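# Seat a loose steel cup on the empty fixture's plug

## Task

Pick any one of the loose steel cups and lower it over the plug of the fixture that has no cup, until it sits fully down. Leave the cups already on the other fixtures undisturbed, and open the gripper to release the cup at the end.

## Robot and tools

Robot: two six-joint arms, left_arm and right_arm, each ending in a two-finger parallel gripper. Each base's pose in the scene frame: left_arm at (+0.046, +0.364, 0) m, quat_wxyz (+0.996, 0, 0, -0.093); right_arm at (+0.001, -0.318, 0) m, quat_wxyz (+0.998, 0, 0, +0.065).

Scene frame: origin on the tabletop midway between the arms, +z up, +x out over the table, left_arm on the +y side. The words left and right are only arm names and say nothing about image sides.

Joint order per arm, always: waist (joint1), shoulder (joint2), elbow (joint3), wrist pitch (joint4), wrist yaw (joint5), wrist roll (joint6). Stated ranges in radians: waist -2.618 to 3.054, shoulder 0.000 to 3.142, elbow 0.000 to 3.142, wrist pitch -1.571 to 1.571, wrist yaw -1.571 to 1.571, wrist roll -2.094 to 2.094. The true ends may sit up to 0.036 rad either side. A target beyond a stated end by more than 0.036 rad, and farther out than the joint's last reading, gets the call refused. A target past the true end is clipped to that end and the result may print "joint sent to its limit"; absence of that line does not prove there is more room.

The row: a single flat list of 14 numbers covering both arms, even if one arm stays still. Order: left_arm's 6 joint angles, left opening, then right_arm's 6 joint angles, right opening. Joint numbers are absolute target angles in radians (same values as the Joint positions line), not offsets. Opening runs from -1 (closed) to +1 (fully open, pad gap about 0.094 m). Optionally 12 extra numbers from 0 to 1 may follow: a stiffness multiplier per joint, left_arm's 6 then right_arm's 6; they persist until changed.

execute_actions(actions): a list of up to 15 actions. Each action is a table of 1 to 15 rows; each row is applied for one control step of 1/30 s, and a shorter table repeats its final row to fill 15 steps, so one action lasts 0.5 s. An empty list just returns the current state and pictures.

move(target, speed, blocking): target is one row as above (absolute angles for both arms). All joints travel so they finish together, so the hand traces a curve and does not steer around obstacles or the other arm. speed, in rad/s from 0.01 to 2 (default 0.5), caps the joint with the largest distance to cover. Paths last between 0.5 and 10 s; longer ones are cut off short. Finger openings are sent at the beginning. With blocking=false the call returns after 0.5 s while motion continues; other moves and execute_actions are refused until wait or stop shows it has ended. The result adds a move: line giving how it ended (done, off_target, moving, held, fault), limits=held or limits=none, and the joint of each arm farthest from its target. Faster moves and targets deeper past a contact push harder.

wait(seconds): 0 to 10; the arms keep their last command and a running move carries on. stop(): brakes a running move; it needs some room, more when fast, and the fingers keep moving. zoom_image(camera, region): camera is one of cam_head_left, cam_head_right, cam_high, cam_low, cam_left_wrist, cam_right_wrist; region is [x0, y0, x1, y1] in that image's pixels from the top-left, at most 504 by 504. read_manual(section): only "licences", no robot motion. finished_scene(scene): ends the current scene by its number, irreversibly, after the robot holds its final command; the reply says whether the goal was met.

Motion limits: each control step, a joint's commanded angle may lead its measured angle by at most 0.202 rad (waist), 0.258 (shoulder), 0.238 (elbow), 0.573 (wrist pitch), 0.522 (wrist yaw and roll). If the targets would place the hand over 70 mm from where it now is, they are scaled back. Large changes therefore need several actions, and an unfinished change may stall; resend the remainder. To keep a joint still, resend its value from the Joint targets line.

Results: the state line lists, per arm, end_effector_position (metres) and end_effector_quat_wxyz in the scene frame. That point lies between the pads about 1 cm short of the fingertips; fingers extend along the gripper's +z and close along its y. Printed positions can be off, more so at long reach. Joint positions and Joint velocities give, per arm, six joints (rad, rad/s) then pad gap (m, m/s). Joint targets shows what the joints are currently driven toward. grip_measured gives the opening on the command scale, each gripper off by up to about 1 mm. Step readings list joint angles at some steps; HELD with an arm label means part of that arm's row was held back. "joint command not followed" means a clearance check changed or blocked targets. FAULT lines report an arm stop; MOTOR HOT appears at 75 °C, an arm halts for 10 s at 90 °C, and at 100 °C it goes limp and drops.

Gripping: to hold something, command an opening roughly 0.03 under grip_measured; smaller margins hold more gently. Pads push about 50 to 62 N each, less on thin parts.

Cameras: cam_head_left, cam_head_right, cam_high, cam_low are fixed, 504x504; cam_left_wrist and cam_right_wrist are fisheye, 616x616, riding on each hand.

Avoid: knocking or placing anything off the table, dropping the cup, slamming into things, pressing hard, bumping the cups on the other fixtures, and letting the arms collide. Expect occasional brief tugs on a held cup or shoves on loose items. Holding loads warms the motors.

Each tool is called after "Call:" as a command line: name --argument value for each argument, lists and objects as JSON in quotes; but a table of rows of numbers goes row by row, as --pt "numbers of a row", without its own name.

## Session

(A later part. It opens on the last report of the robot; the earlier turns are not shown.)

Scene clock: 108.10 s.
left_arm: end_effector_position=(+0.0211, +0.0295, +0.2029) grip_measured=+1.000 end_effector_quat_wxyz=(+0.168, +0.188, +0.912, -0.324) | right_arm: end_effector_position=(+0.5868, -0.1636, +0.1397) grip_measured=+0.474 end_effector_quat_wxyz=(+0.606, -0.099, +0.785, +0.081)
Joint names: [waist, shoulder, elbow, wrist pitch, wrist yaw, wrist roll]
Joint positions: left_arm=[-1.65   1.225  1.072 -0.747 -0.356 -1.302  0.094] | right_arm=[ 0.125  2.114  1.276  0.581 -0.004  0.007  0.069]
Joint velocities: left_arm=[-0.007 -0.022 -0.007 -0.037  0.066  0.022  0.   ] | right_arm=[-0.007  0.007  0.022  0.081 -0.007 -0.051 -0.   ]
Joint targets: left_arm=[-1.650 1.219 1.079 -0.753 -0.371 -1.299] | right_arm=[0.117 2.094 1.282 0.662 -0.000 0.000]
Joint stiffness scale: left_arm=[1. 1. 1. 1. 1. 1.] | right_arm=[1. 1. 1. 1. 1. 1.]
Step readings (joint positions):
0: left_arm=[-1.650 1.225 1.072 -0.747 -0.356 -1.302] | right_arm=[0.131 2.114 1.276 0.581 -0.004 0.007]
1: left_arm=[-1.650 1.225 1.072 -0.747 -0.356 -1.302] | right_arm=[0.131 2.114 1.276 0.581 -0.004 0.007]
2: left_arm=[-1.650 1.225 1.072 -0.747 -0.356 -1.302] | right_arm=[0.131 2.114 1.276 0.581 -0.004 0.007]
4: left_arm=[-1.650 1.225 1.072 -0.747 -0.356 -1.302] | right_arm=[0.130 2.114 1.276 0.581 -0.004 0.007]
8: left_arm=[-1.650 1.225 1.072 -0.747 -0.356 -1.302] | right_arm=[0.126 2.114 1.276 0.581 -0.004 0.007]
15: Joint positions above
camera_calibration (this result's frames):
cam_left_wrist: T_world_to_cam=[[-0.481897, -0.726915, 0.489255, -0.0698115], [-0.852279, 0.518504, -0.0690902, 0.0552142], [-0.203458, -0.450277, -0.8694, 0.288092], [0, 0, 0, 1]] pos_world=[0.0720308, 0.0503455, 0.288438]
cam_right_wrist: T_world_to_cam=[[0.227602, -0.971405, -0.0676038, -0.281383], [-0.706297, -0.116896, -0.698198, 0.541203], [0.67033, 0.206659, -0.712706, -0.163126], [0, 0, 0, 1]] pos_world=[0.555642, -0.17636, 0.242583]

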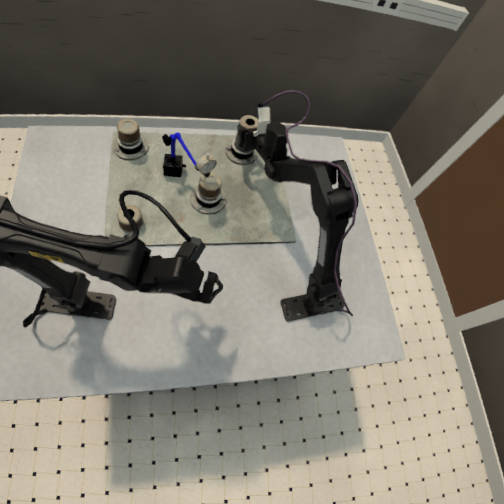

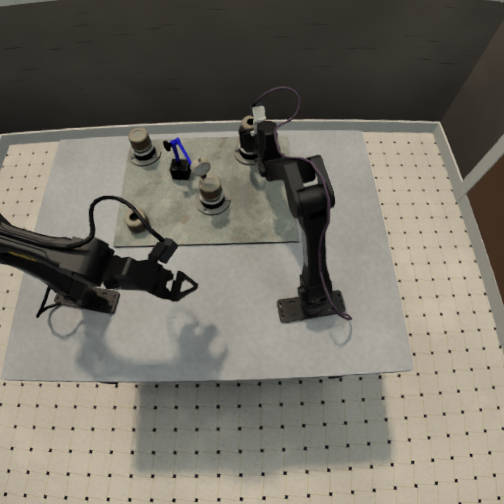

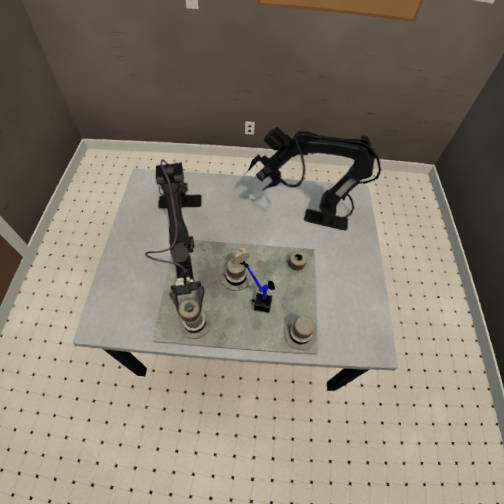

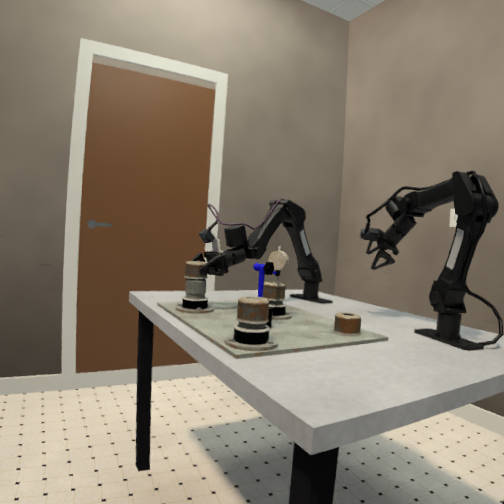

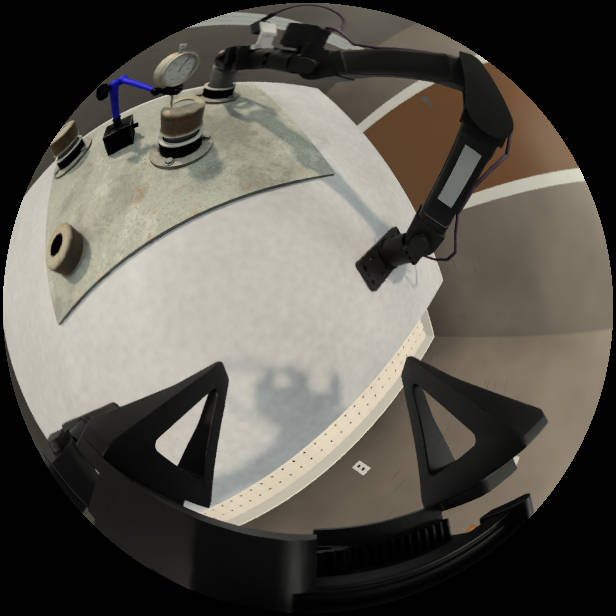

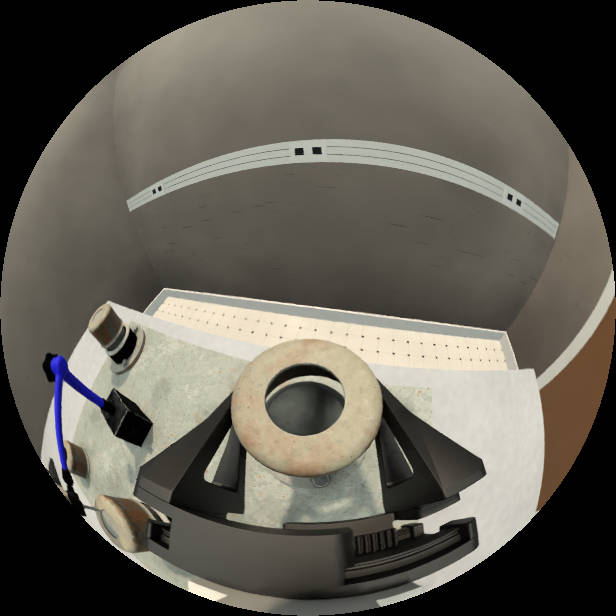

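Call:
execute_actions --actions '[[[-1.65,1.219,1.079,-0.753,-0.371,-1.299,1,0.125,2.094,1.282,0.662,0,0,0.435],[-1.65,1.219,1.079,-0.753,-0.371,-1.299,1,0.131,2.094,1.282,0.662,0,0,0.435],[-1.65,1.219,1.079,-0.753,-0.371,-1.299,1,0.135,2.094,1.282,0.662,0,0,0.435],[-1.65,1.219,1.079,-0.753,-0.371,-1.299,1,0.137,2.094,1.282,0.662,0,0,0.435]]]'

Call:
zoom_image --camera "cam_right_wrist" --region '[260, 355, 350, 445]'

Scene clock: 110.57 s.
left_arm: end_effector_position=(+0.0211, +0.0295, +0.2029) grip_measured=+1.000 end_effector_quat_wxyz=(+0.168, +0.188, +0.912, -0.324) | right_arm: end_effector_position=(+0.5868, -0.1636, +0.1397) grip_measured=+0.474 end_effector_quat_wxyz=(+0.606, -0.099, +0.785, +0.081)
Joint names: [waist, shoulder, elbow, wrist pitch, wrist yaw, wrist roll]
Joint positions: left_arm=[-1.65   1.225  1.072 -0.747 -0.356 -1.302  0.094] | right_arm=[ 0.125  2.114  1.276  0.581 -0.004  0.007  0.069]
Joint velocities: left_arm=[-0.007  0.007 -0.007 -0.037  0.007 -0.037  0.   ] | right_arm=[ 0.002  0.007 -0.012  0.037 -0.007  0.051  0.   ]
Joint targets: left_arm=[-1.650 1.219 1.079 -0.753 -0.371 -1.299] | right_arm=[0.137 2.094 1.282 0.662 0.000 -0.000]
Joint stiffness scale: left_arm=[1. 1. 1. 1. 1. 1.] | right_arm=[1. 1. 1. 1. 1. 1.]
Step readings (joint positions):
0: left_arm=[-1.650 1.225 1.072 -0.747 -0.356 -1.302] | right_arm=[0.125 2.114 1.276 0.581 -0.004 0.007]
1: left_arm=[-1.650 1.225 1.072 -0.747 -0.356 -1.302] | right_arm=[0.125 2.114 1.276 0.581 -0.004 0.007]
2: left_arm=[-1.650 1.225 1.072 -0.747 -0.356 -1.302] | right_arm=[0.125 2.114 1.276 0.581 -0.004 0.007]
4: left_arm=[-1.650 1.225 1.072 -0.747 -0.356 -1.302] | right_arm=[0.125 2.114 1.276 0.581 -0.004 0.007]
8: left_arm=[-1.650 1.225 1.072 -0.747 -0.356 -1.302] | right_arm=[0.125 2.114 1.276 0.581 -0.004 0.007]
15: Joint positions above
camera_calibration (this result's frames):
cam_left_wrist: T_world_to_cam=[[-0.481897, -0.726915, 0.489255, -0.0698115], [-0.852279, 0.518504, -0.0690902, 0.0552142], [-0.203458, -0.450277, -0.8694, 0.288092], [0, 0, 0, 1]] pos_world=[0.0720308, 0.0503455, 0.288438]
cam_right_wrist: T_world_to_cam=[[0.227602, -0.971405, -0.0676038, -0.281383], [-0.706297, -0.116896, -0.698198, 0.541203], [0.67033, 0.206659, -0.712706, -0.163126], [0, 0, 0, 1]] pos_world=[0.555642, -0.17636, 0.242583]

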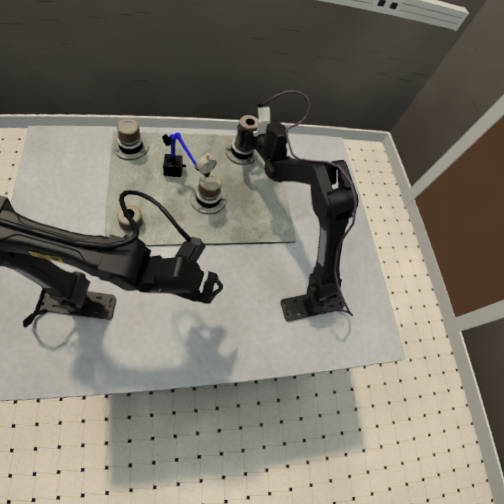

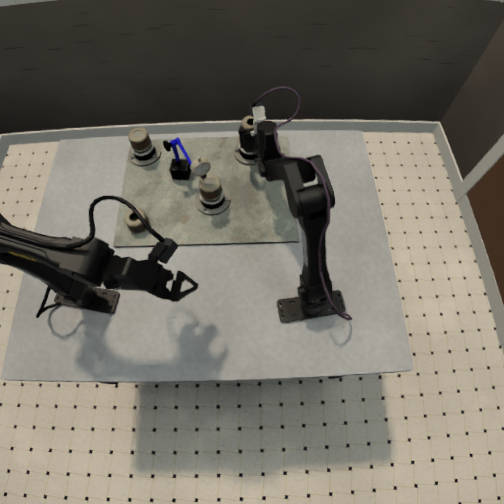

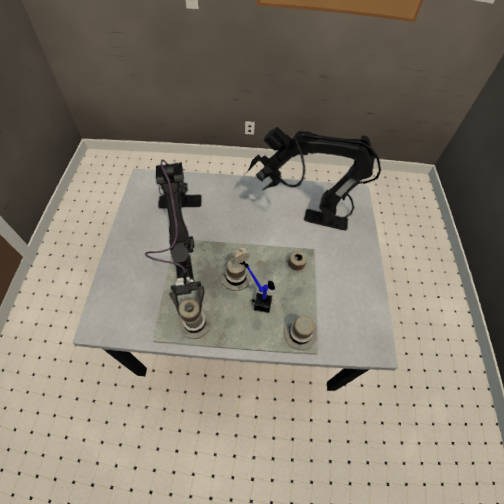

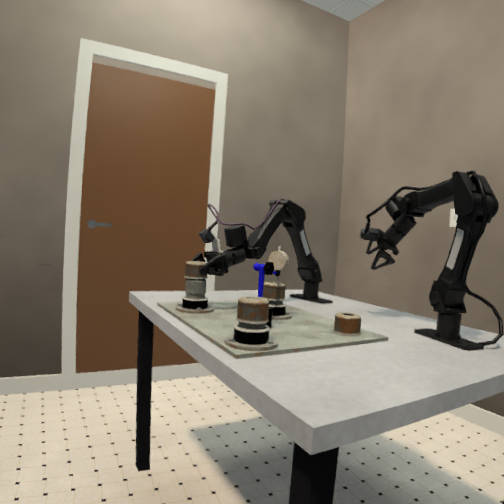

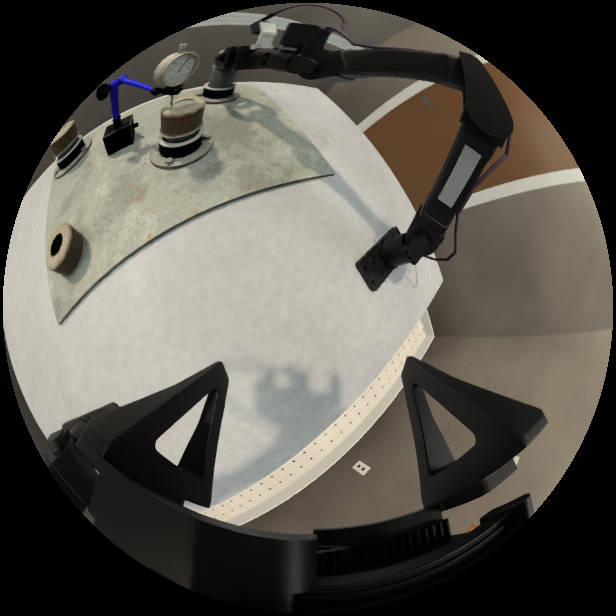

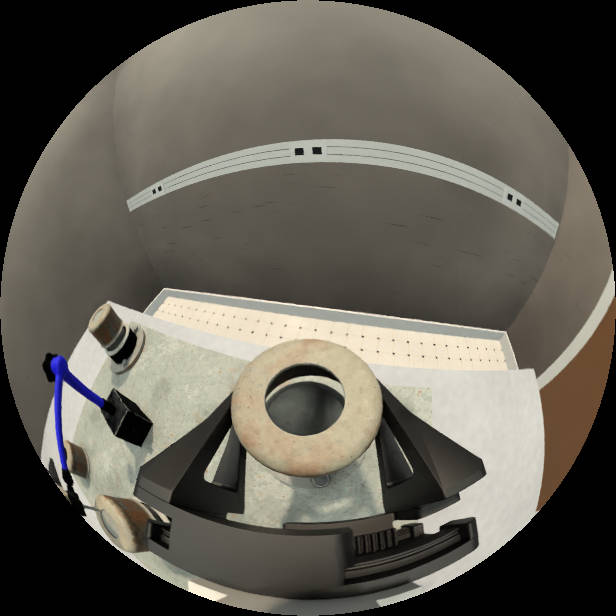

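Region (260, 355, 350, 445) of cam_right_wrist's 616x616 image, scaled by 5.600, with more detail than that image has.

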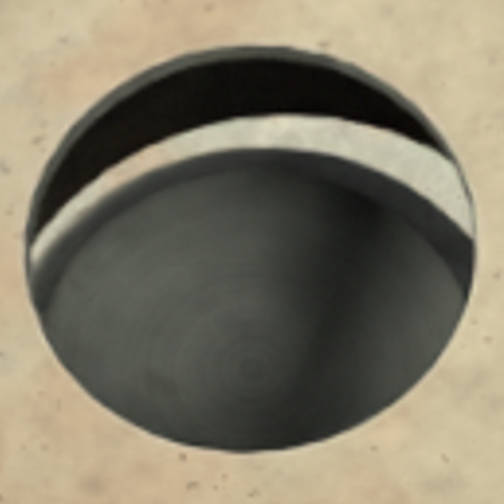

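Call:
execute_actions --actions '[[[-1.65,1.219,1.079,-0.753,-0.371,-1.299,1,0.140,2.094,1.282,0.662,0,0,0.435],[-1.65,1.219,1.079,-0.753,-0.371,-1.299,1,0.140,2.094,1.282,0.662,0,0,0.435],[-1.65,1.219,1.079,-0.753,-0.371,-1.299,1,0.138,2.094,1.282,0.662,0,0,0.435],[-1.65,1.219,1.079,-0.753,-0.371,-1.299,1,0.138,2.094,1.282,0.662,0,0,0.435],[-1.65,1.219,1.079,-0.753,-0.371,-1.299,1,0.138,2.094,1.282,0.664,0,0,0.435],[-1.65,1.219,1.079,-0.753,-0.371,-1.299,1,0.138,2.096,1.280,0.667,0,0,0.435],[-1.65,1.219,1.079,-0.753,-0.371,-1.299,1,0.138,2.098,1.278,0.670,0,0,0.435],[-1.65,1.219,1.079,-0.753,-0.371,-1.299,1,0.138,2.100,1.277,0.674,0,0,0.435],[-1.65,1.219,1.079,-0.753,-0.371,-1.299,1,0.138,2.102,1.275,0.677,0,0,0.435],[-1.65,1.219,1.079,-0.753,-0.371,-1.299,1,0.138,2.104,1.274,0.681,0,0,0.435],[-1.65,1.219,1.079,-0.753,-0.371,-1.299,1,0.138,2.106,1.273,0.684,0,0,0.435],[-1.65,1.219,1.079,-0.753,-0.371,-1.299,1,0.138,2.108,1.272,0.688,0,0,0.435],[-1.65,1.219,1.079,-0.753,-0.371,-1.299,1,0.138,2.110,1.270,0.691,0,0,0.435],[-1.65,1.219,1.079,-0.753,-0.371,-1.299,1,0.138,2.112,1.269,0.695,0,0,0.435],[-1.65,1.219,1.079,-0.753,-0.371,-1.299,1,0.138,2.114,1.268,0.698,0,0,0.435]],[[-1.65,1.219,1.079,-0.753,-0.371,-1.299,1,0.138,2.116,1.267,0.702,0,0,0.435],[-1.65,1.219,1.079,-0.753,-0.371,-1.299,1,0.138,2.119,1.265,0.706,0,0,0.435],[-1.65,1.219,1.079,-0.753,-0.371,-1.299,1,0.138,2.121,1.264,0.710,0,0,0.435],[-1.65,1.219,1.079,-0.753,-0.371,-1.299,1,0.138,2.124,1.263,0.714,0,0,0.435],[-1.65,1.219,1.079,-0.753,-0.371,-1.299,1,0.138,2.126,1.261,0.718,0,0,0.435],[-1.65,1.219,1.079,-0.753,-0.371,-1.299,1,0.138,2.129,1.260,0.722,0,0,0.435],[-1.65,1.219,1.079,-0.753,-0.371,-1.299,1,0.138,2.131,1.259,0.726,0,0,0.435],[-1.65,1.219,1.079,-0.753,-0.371,-1.299,1,0.138,2.134,1.257,0.730,0,0,0.435],[-1.65,1.219,1.079,-0.753,-0.371,-1.299,1,0.138,2.136,1.256,0.734,0,0,0.435],[-1.65,1.219,1.079,-0.753,-0.371,-1.299,1,0.138,2.138,1.255,0.737,0,0,0.435],[-1.65,1.219,1.079,-0.753,-0.371,-1.299,1,0.138,2.140,1.254,0.740,0,0,0.435]]]'

Call:
zoom_image --camera "cam_right_wrist" --region '[260, 355, 350, 445]'

Call:
zoom_image --camera "cam_low" --region '[160, 230, 250, 320]'

Scene clock: 116.17 s.
left_arm: end_effector_position=(+0.0211, +0.0295, +0.2029) grip_measured=+1.000 end_effector_quat_wxyz=(+0.168, +0.188, +0.912, -0.324) | right_arm: end_effector_position=(+0.5867, -0.1600, +0.1256) grip_measured=+0.474 end_effector_quat_wxyz=(+0.612, -0.101, +0.780, +0.084)
Joint names: [waist, shoulder, elbow, wrist pitch, wrist yaw, wrist roll]
Joint positions: left_arm=[-1.65   1.225  1.072 -0.747 -0.356 -1.302  0.094] | right_arm=[ 0.131  2.154  1.255  0.659 -0.005  0.007  0.069]
Joint velocities: left_arm=[ 0.007 -0.012 -0.002 -0.11   0.037 -0.007  0.   ] | right_arm=[ 0.002  0.007  0.002  0.007  0.007 -0.037  0.   ]
Joint targets: left_arm=[-1.650 1.219 1.079 -0.753 -0.371 -1.299] | right_arm=[0.138 2.140 1.254 0.740 -0.000 0.000]
Joint stiffness scale: left_arm=[1. 1. 1. 1. 1. 1.] | right_arm=[1. 1. 1. 1. 1. 1.]
Step readings (joint positions; steps 1 to 15: 1st action; 16 to 30: 2nd action):
0: left_arm=[-1.650 1.225 1.072 -0.747 -0.356 -1.302] | right_arm=[0.125 2.114 1.276 0.581 -0.004 0.007]
1: left_arm=[-1.650 1.225 1.072 -0.747 -0.356 -1.302] | right_arm=[0.126 2.114 1.276 0.581 -0.004 0.007]
2: left_arm=[-1.650 1.225 1.072 -0.747 -0.356 -1.302] | right_arm=[0.126 2.114 1.276 0.581 -0.004 0.007]
4: left_arm=[-1.650 1.225 1.072 -0.747 -0.356 -1.302] | right_arm=[0.128 2.114 1.276 0.581 -0.004 0.007]
8: left_arm=[-1.650 1.225 1.072 -0.747 -0.356 -1.302] | right_arm=[0.130 2.114 1.276 0.584 -0.004 0.007]
15: left_arm=[-1.650 1.225 1.072 -0.747 -0.356 -1.302] | right_arm=[0.130 2.115 1.276 0.604 -0.004 0.007]
16: left_arm=[-1.650 1.225 1.072 -0.747 -0.356 -1.302] | right_arm=[0.130 2.117 1.276 0.610 -0.004 0.007]
17: left_arm=[-1.650 1.225 1.072 -0.747 -0.356 -1.302] | right_arm=[0.130 2.120 1.276 0.615 -0.004 0.007]
19: left_arm=[-1.650 1.225 1.072 -0.747 -0.356 -1.302] | right_arm=[0.130 2.127 1.275 0.624 -0.004 0.007]
23: left_arm=[-1.650 1.225 1.072 -0.747 -0.356 -1.302] | right_arm=[0.130 2.140 1.261 0.639 -0.004 0.007]
30: Joint positions above
camera_calibration (this result's frames):
cam_left_wrist: T_world_to_cam=[[-0.481897, -0.726915, 0.489255, -0.0698115], [-0.852279, 0.518504, -0.0690902, 0.0552142], [-0.203458, -0.450277, -0.8694, 0.288092], [0, 0, 0, 1]] pos_world=[0.0720308, 0.0503455, 0.288438]
cam_right_wrist: T_world_to_cam=[[0.234934, -0.969611, -0.0682691, -0.282814], [-0.694421, -0.118282, -0.709781, 0.525973], [0.680136, 0.214159, -0.701107, -0.179847], [0, 0, 0, 1]] pos_world=[0.55401, -0.173491, 0.227926]

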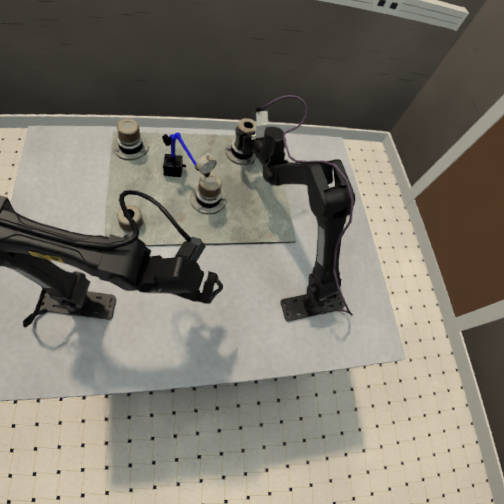

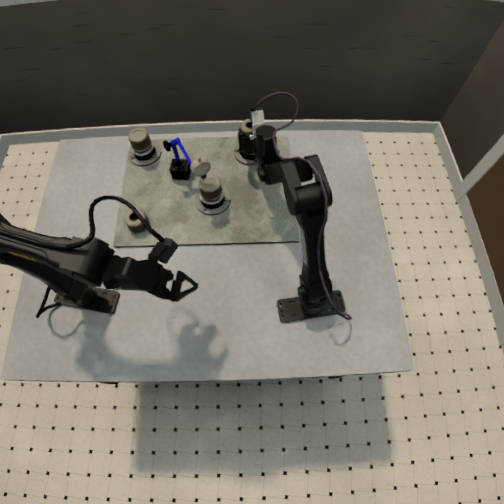

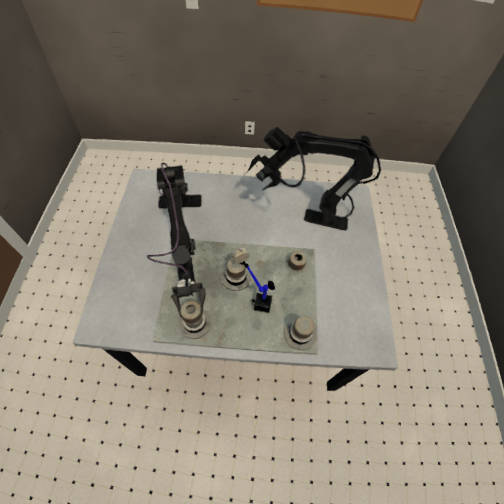

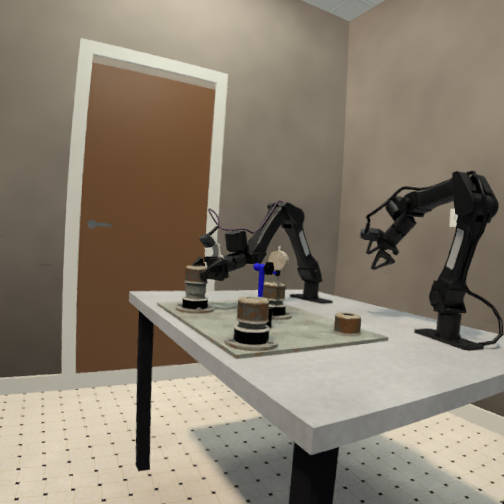

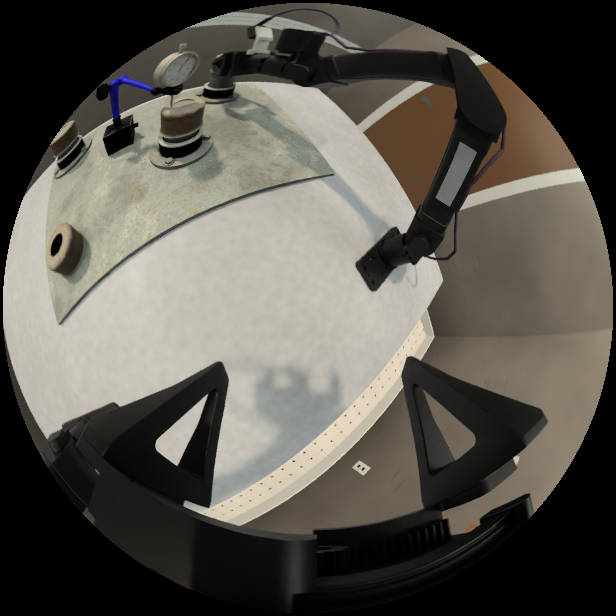

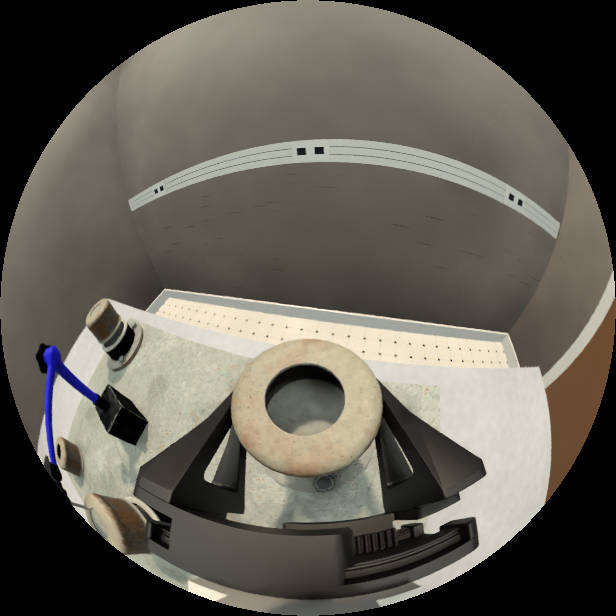

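Region (260, 355, 350, 445) of cam_right_wrist's 616x616 image, scaled by 5.600, with more detail than that image has.

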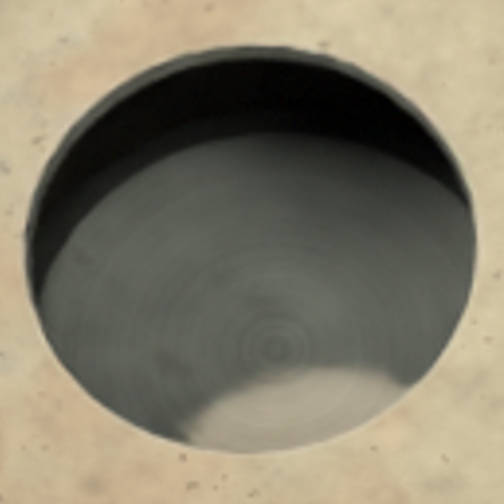

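Region (160, 230, 250, 320) of cam_low's 504x504 image, scaled by 5.600, with more detail than that image has.

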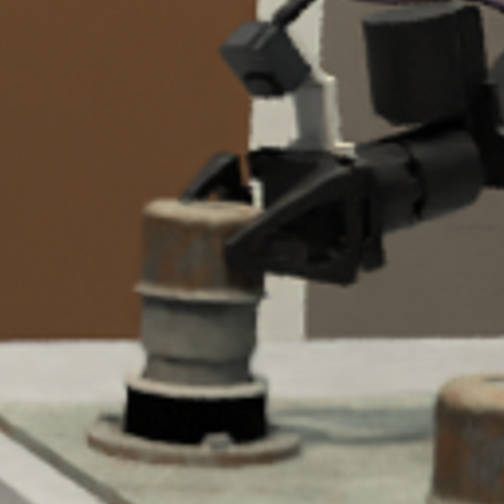

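Call:
execute_actions --actions '[[[-1.65,1.219,1.079,-0.753,-0.371,-1.299,1,0.134,2.146,1.250,0.740,0,0,0.435],[-1.65,1.219,1.079,-0.753,-0.371,-1.299,1,0.132,2.151,1.247,0.740,0,0,0.435],[-1.65,1.219,1.079,-0.753,-0.371,-1.299,1,0.132,2.154,1.245,0.740,0,0,0.435],[-1.65,1.219,1.079,-0.753,-0.371,-1.299,1,0.132,2.156,1.244,0.740,0,0,0.435],[-1.65,1.219,1.079,-0.753,-0.371,-1.299,1,0.132,2.159,1.243,0.743,0,0,0.435],[-1.65,1.219,1.079,-0.753,-0.371,-1.299,1,0.132,2.161,1.243,0.746,0,0,0.435],[-1.65,1.219,1.079,-0.753,-0.371,-1.299,1,0.132,2.164,1.242,0.750,0,0,0.435],[-1.65,1.219,1.079,-0.753,-0.371,-1.299,1,0.132,2.166,1.241,0.753,0,0,0.435],[-1.65,1.219,1.079,-0.753,-0.371,-1.299,1,0.132,2.169,1.241,0.757,0,0,0.435],[-1.65,1.219,1.079,-0.753,-0.371,-1.299,1,0.132,2.171,1.240,0.760,0,0,0.435],[-1.65,1.219,1.079,-0.753,-0.371,-1.299,1,0.132,2.174,1.239,0.764,0,0,0.435],[-1.65,1.219,1.079,-0.753,-0.371,-1.299,1,0.132,2.176,1.239,0.767,0,0,0.435],[-1.65,1.219,1.079,-0.753,-0.371,-1.299,1,0.132,2.179,1.238,0.771,0,0,0.435],[-1.65,1.219,1.079,-0.753,-0.371,-1.299,1,0.132,2.181,1.237,0.774,0,0,0.435],[-1.65,1.219,1.079,-0.753,-0.371,-1.299,1,0.132,2.184,1.237,0.778,0,0,0.435]],[[-1.65,1.219,1.079,-0.753,-0.371,-1.299,1,0.132,2.186,1.236,0.781,0,0,0.435],[-1.65,1.219,1.079,-0.753,-0.371,-1.299,1,0.132,2.189,1.235,0.785,0,0,0.435],[-1.65,1.219,1.079,-0.753,-0.371,-1.299,1,0.132,2.191,1.235,0.788,0,0,0.435],[-1.65,1.219,1.079,-0.753,-0.371,-1.299,1,0.132,2.194,1.234,0.792,0,0,0.435],[-1.65,1.219,1.079,-0.753,-0.371,-1.299,1,0.132,2.196,1.233,0.795,0,0,0.435],[-1.65,1.219,1.079,-0.753,-0.371,-1.299,1,0.132,2.199,1.233,0.798,0,0,0.435],[-1.65,1.219,1.079,-0.753,-0.371,-1.299,1,0.132,2.201,1.232,0.801,0,0,0.435],[-1.65,1.219,1.079,-0.753,-0.371,-1.299,1,0.132,2.203,1.231,0.804,0,0,0.435],[-1.65,1.219,1.079,-0.753,-0.371,-1.299,1,0.132,2.205,1.230,0.807,0,0,0.435]]]'

Call:
zoom_image --camera "cam_low" --region '[160, 230, 250, 320]'

Scene clock: 120.53 s.
left_arm: end_effector_position=(+0.0211, +0.0295, +0.2029) grip_measured=+1.000 end_effector_quat_wxyz=(+0.168, +0.188, +0.912, -0.324) | right_arm: end_effector_position=(+0.5868, -0.1601, +0.1002) grip_measured=+0.474 end_effector_quat_wxyz=(+0.611, -0.101, +0.781, +0.084)
Joint names: [waist, shoulder, elbow, wrist pitch, wrist yaw, wrist roll]
Joint positions: left_arm=[-1.65   1.225  1.072 -0.747 -0.356 -1.302  0.094] | right_arm=[ 0.131  2.216  1.236  0.738 -0.005  0.007  0.069]
Joint velocities: left_arm=[-0.007 -0.007 -0.002  0.022  0.051  0.007  0.   ] | right_arm=[ 0.017  0.007 -0.002  0.037 -0.007 -0.022 -0.001]
Joint targets: left_arm=[-1.650 1.219 1.079 -0.753 -0.371 -1.299] | right_arm=[0.132 2.205 1.230 0.807 -0.000 -0.000]
Joint stiffness scale: left_arm=[1. 1. 1. 1. 1. 1.] | right_arm=[1. 1. 1. 1. 1. 1.]
Step readings (joint positions; steps 1 to 15: 1st action; 16 to 30: 2nd action):
0: left_arm=[-1.650 1.225 1.072 -0.747 -0.356 -1.302] | right_arm=[0.131 2.154 1.255 0.659 -0.005 0.007]
1: left_arm=[-1.650 1.225 1.072 -0.747 -0.356 -1.302] | right_arm=[0.131 2.154 1.255 0.659 -0.005 0.007]
2: left_arm=[-1.650 1.225 1.072 -0.747 -0.356 -1.302] | right_arm=[0.131 2.155 1.255 0.660 -0.005 0.007]
4: left_arm=[-1.650 1.225 1.072 -0.747 -0.356 -1.302] | right_arm=[0.131 2.159 1.255 0.663 -0.005 0.007]
8: left_arm=[-1.650 1.225 1.072 -0.747 -0.356 -1.302] | right_arm=[0.131 2.171 1.251 0.673 -0.005 0.007]
15: left_arm=[-1.650 1.225 1.072 -0.747 -0.356 -1.302] | right_arm=[0.131 2.188 1.244 0.701 -0.005 0.007]
16: left_arm=[-1.650 1.225 1.072 -0.747 -0.356 -1.302] | right_arm=[0.131 2.190 1.243 0.704 -0.005 0.007]
17: left_arm=[-1.650 1.225 1.072 -0.747 -0.356 -1.302] | right_arm=[0.131 2.193 1.243 0.707 -0.005 0.007]
19: left_arm=[-1.650 1.225 1.072 -0.747 -0.356 -1.302] | right_arm=[0.131 2.198 1.241 0.714 -0.005 0.007]
23: left_arm=[-1.650 1.225 1.072 -0.747 -0.356 -1.302] | right_arm=[0.131 2.209 1.238 0.727 -0.005 0.007]
30: Joint positions above
camera_calibration (this result's frames):
cam_left_wrist: T_world_to_cam=[[-0.481897, -0.726915, 0.489255, -0.0698115], [-0.852279, 0.518504, -0.0690902, 0.0552142], [-0.203458, -0.450277, -0.8694, 0.288092], [0, 0, 0, 1]] pos_world=[0.0720308, 0.0503455, 0.288438]
cam_right_wrist: T_world_to_cam=[[0.234476, -0.969731, -0.0681439, -0.284375], [-0.695494, -0.118365, -0.708715, 0.508561], [0.679197, 0.213571, -0.702196, -0.197158], [0, 0, 0, 1]] pos_world=[0.554289, -0.173464, 0.202603]

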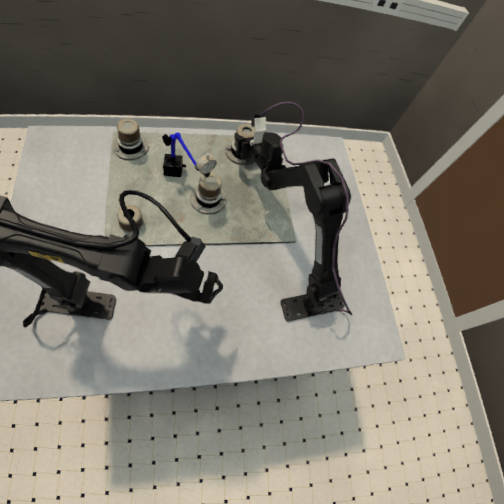

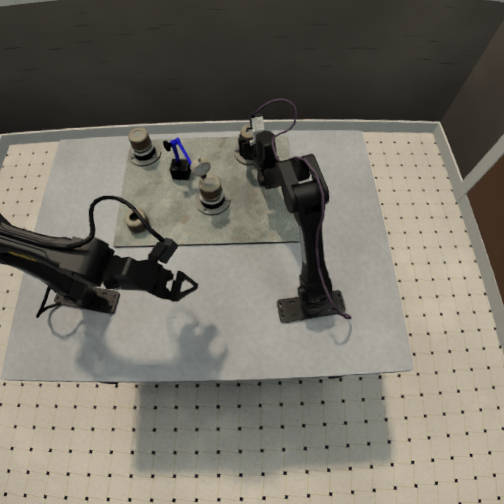

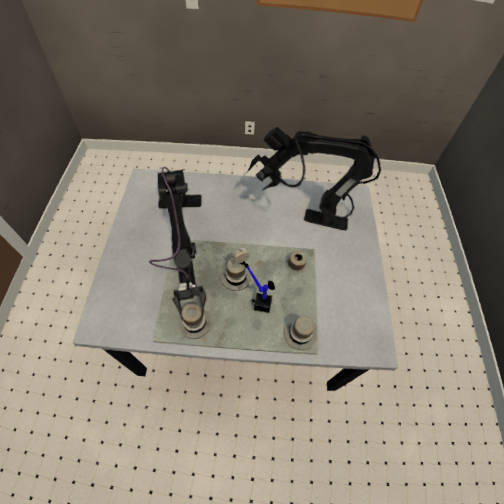

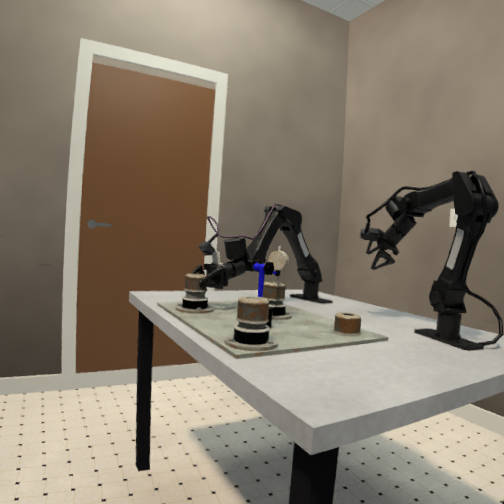

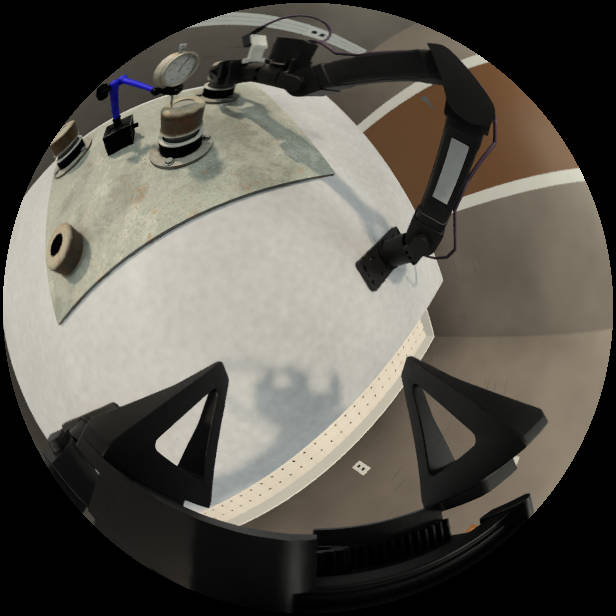

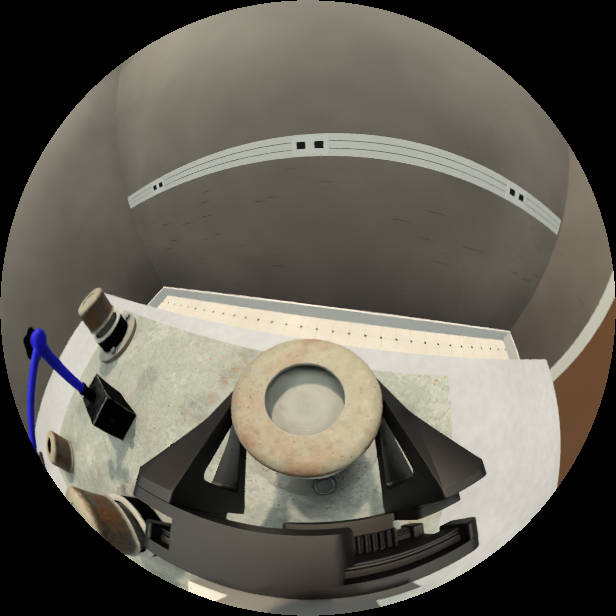

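Region (160, 230, 250, 320) of cam_low's 504x504 image, scaled by 5.600, with more detail than that image has.

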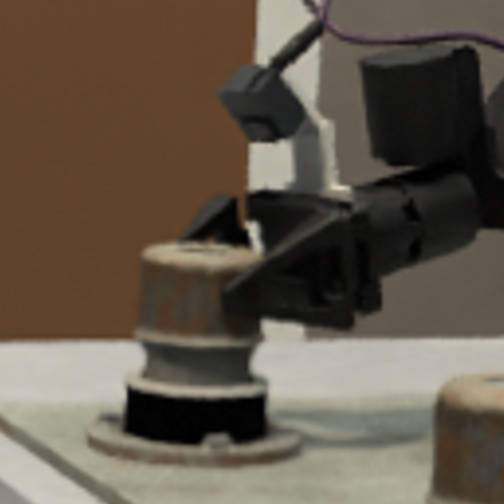

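Call:
execute_actions --actions '[[[-1.65,1.219,1.079,-0.753,-0.371,-1.299,1,0.132,2.210,1.229,0.805,0,0,0.435],[-1.65,1.219,1.079,-0.753,-0.371,-1.299,1,0.132,2.214,1.228,0.803,0,0,0.435],[-1.65,1.219,1.079,-0.753,-0.371,-1.299,1,0.132,2.216,1.227,0.801,0,0,0.435],[-1.65,1.219,1.079,-0.753,-0.371,-1.299,1,0.132,2.218,1.226,0.80,0,0,0.435],[-1.65,1.219,1.079,-0.753,-0.371,-1.299,1,0.132,2.220,1.226,0.80,0,0,0.435],[-1.65,1.219,1.079,-0.753,-0.371,-1.299,1,0.132,2.222,1.225,0.80,0,0,0.435],[-1.65,1.219,1.079,-0.753,-0.371,-1.299,1,0.132,2.224,1.225,0.80,0,0,0.435],[-1.65,1.219,1.079,-0.753,-0.371,-1.299,1,0.132,2.226,1.225,0.80,0,0,0.435],[-1.65,1.219,1.079,-0.753,-0.371,-1.299,1,0.132,2.228,1.225,0.80,0,0,0.435],[-1.65,1.219,1.079,-0.753,-0.371,-1.299,1,0.132,2.230,1.225,0.79,0,0,0.435],[-1.65,1.219,1.079,-0.753,-0.371,-1.299,1,0.132,2.230,1.225,0.78,0,0,0.435],[-1.65,1.219,1.079,-0.753,-0.371,-1.299,1,0.132,2.230,1.225,0.77,0,0,0.435]]]'

Call:
zoom_image --camera "cam_low" --region '[160, 230, 250, 320]'

Scene clock: 123.07 s.
left_arm: end_effector_position=(+0.0211, +0.0295, +0.2029) grip_measured=+1.000 end_effector_quat_wxyz=(+0.168, +0.188, +0.912, -0.324) | right_arm: end_effector_position=(+0.5869, -0.1601, +0.0910) grip_measured=+0.474 end_effector_quat_wxyz=(+0.607, -0.101, +0.784, +0.083)
Joint names: [waist, shoulder, elbow, wrist pitch, wrist yaw, wrist roll]
Joint positions: left_arm=[-1.65   1.225  1.072 -0.747 -0.356 -1.302  0.094] | right_arm=[ 0.131  2.235  1.236  0.746 -0.005  0.007  0.069]
Joint velocities: left_arm=[ 0.012  0.007  0.007 -0.081 -0.051  0.051  0.   ] | right_arm=[ 0.002 -0.012  0.002  0.051 -0.022  0.037 -0.001]
Joint targets: left_arm=[-1.650 1.219 1.079 -0.753 -0.371 -1.299] | right_arm=[0.132 2.230 1.225 0.770 -0.000 0.000]
Joint stiffness scale: left_arm=[1. 1. 1. 1. 1. 1.] | right_arm=[1. 1. 1. 1. 1. 1.]
Step readings (joint positions):
0: left_arm=[-1.650 1.225 1.072 -0.747 -0.356 -1.302] | right_arm=[0.131 2.216 1.236 0.738 -0.005 0.007]
1: left_arm=[-1.650 1.225 1.072 -0.747 -0.356 -1.302] | right_arm=[0.131 2.216 1.236 0.738 -0.005 0.007]
2: left_arm=[-1.650 1.225 1.072 -0.747 -0.356 -1.302] | right_arm=[0.131 2.216 1.236 0.738 -0.005 0.007]
4: left_arm=[-1.650 1.225 1.072 -0.747 -0.356 -1.302] | right_arm=[0.131 2.218 1.236 0.738 -0.005 0.007]
8: left_arm=[-1.650 1.225 1.072 -0.747 -0.356 -1.302] | right_arm=[0.131 2.229 1.236 0.743 -0.005 0.007]
15: Joint positions above
camera_calibration (this result's frames):
cam_left_wrist: T_world_to_cam=[[-0.481897, -0.726915, 0.489255, -0.0698115], [-0.852279, 0.518504, -0.0690902, 0.0552142], [-0.203458, -0.450277, -0.8694, 0.288092], [0, 0, 0, 1]] pos_world=[0.0720308, 0.0503455, 0.288438]
cam_right_wrist: T_world_to_cam=[[0.233774, -0.969917, -0.0678962, -0.284638], [-0.702771, -0.120302, -0.701171, 0.505389], [0.67191, 0.211631, -0.709753, -0.198987], [0, 0, 0, 1]] pos_world=[0.555415, -0.173164, 0.193807]

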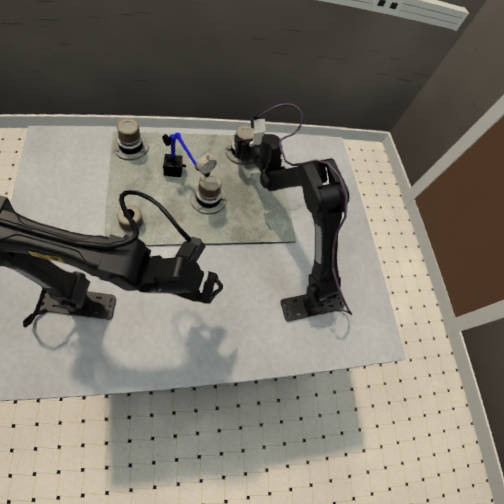

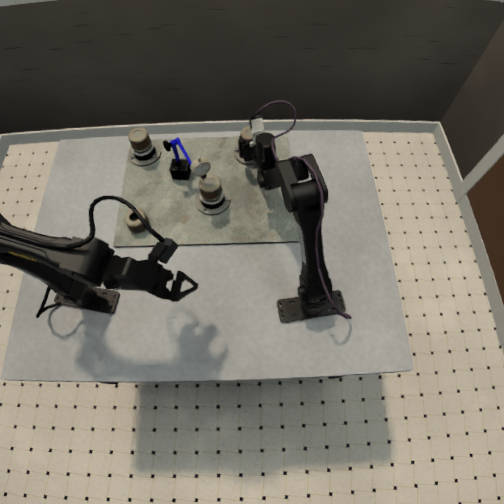

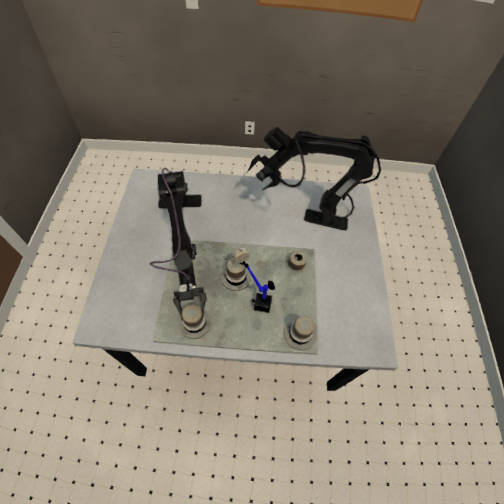

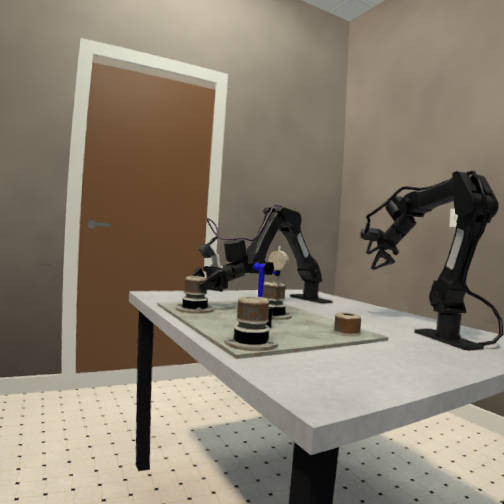

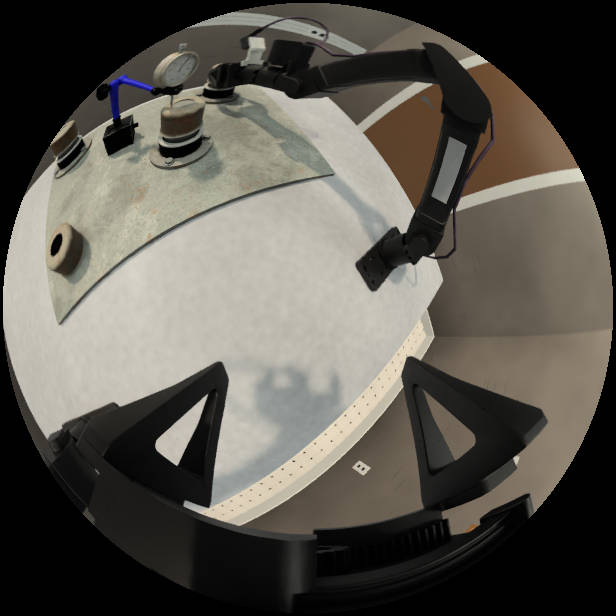

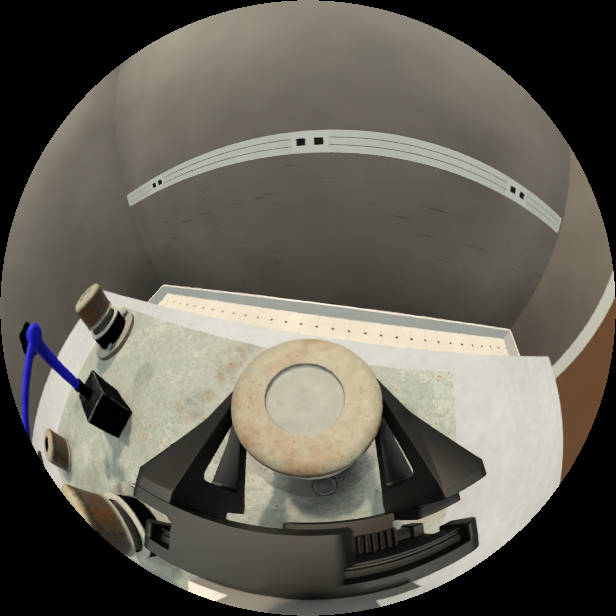

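Region (160, 230, 250, 320) of cam_low's 504x504 image, scaled by 5.600, with more detail than that image has.

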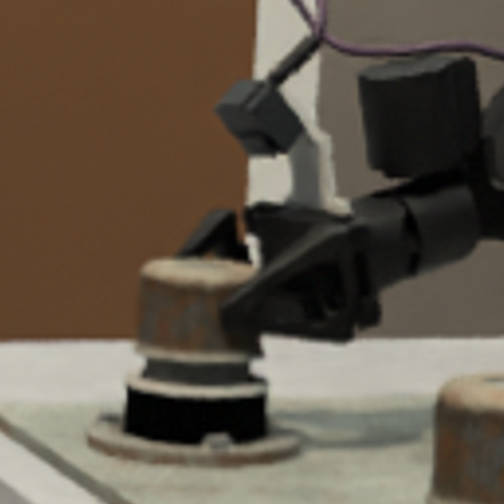

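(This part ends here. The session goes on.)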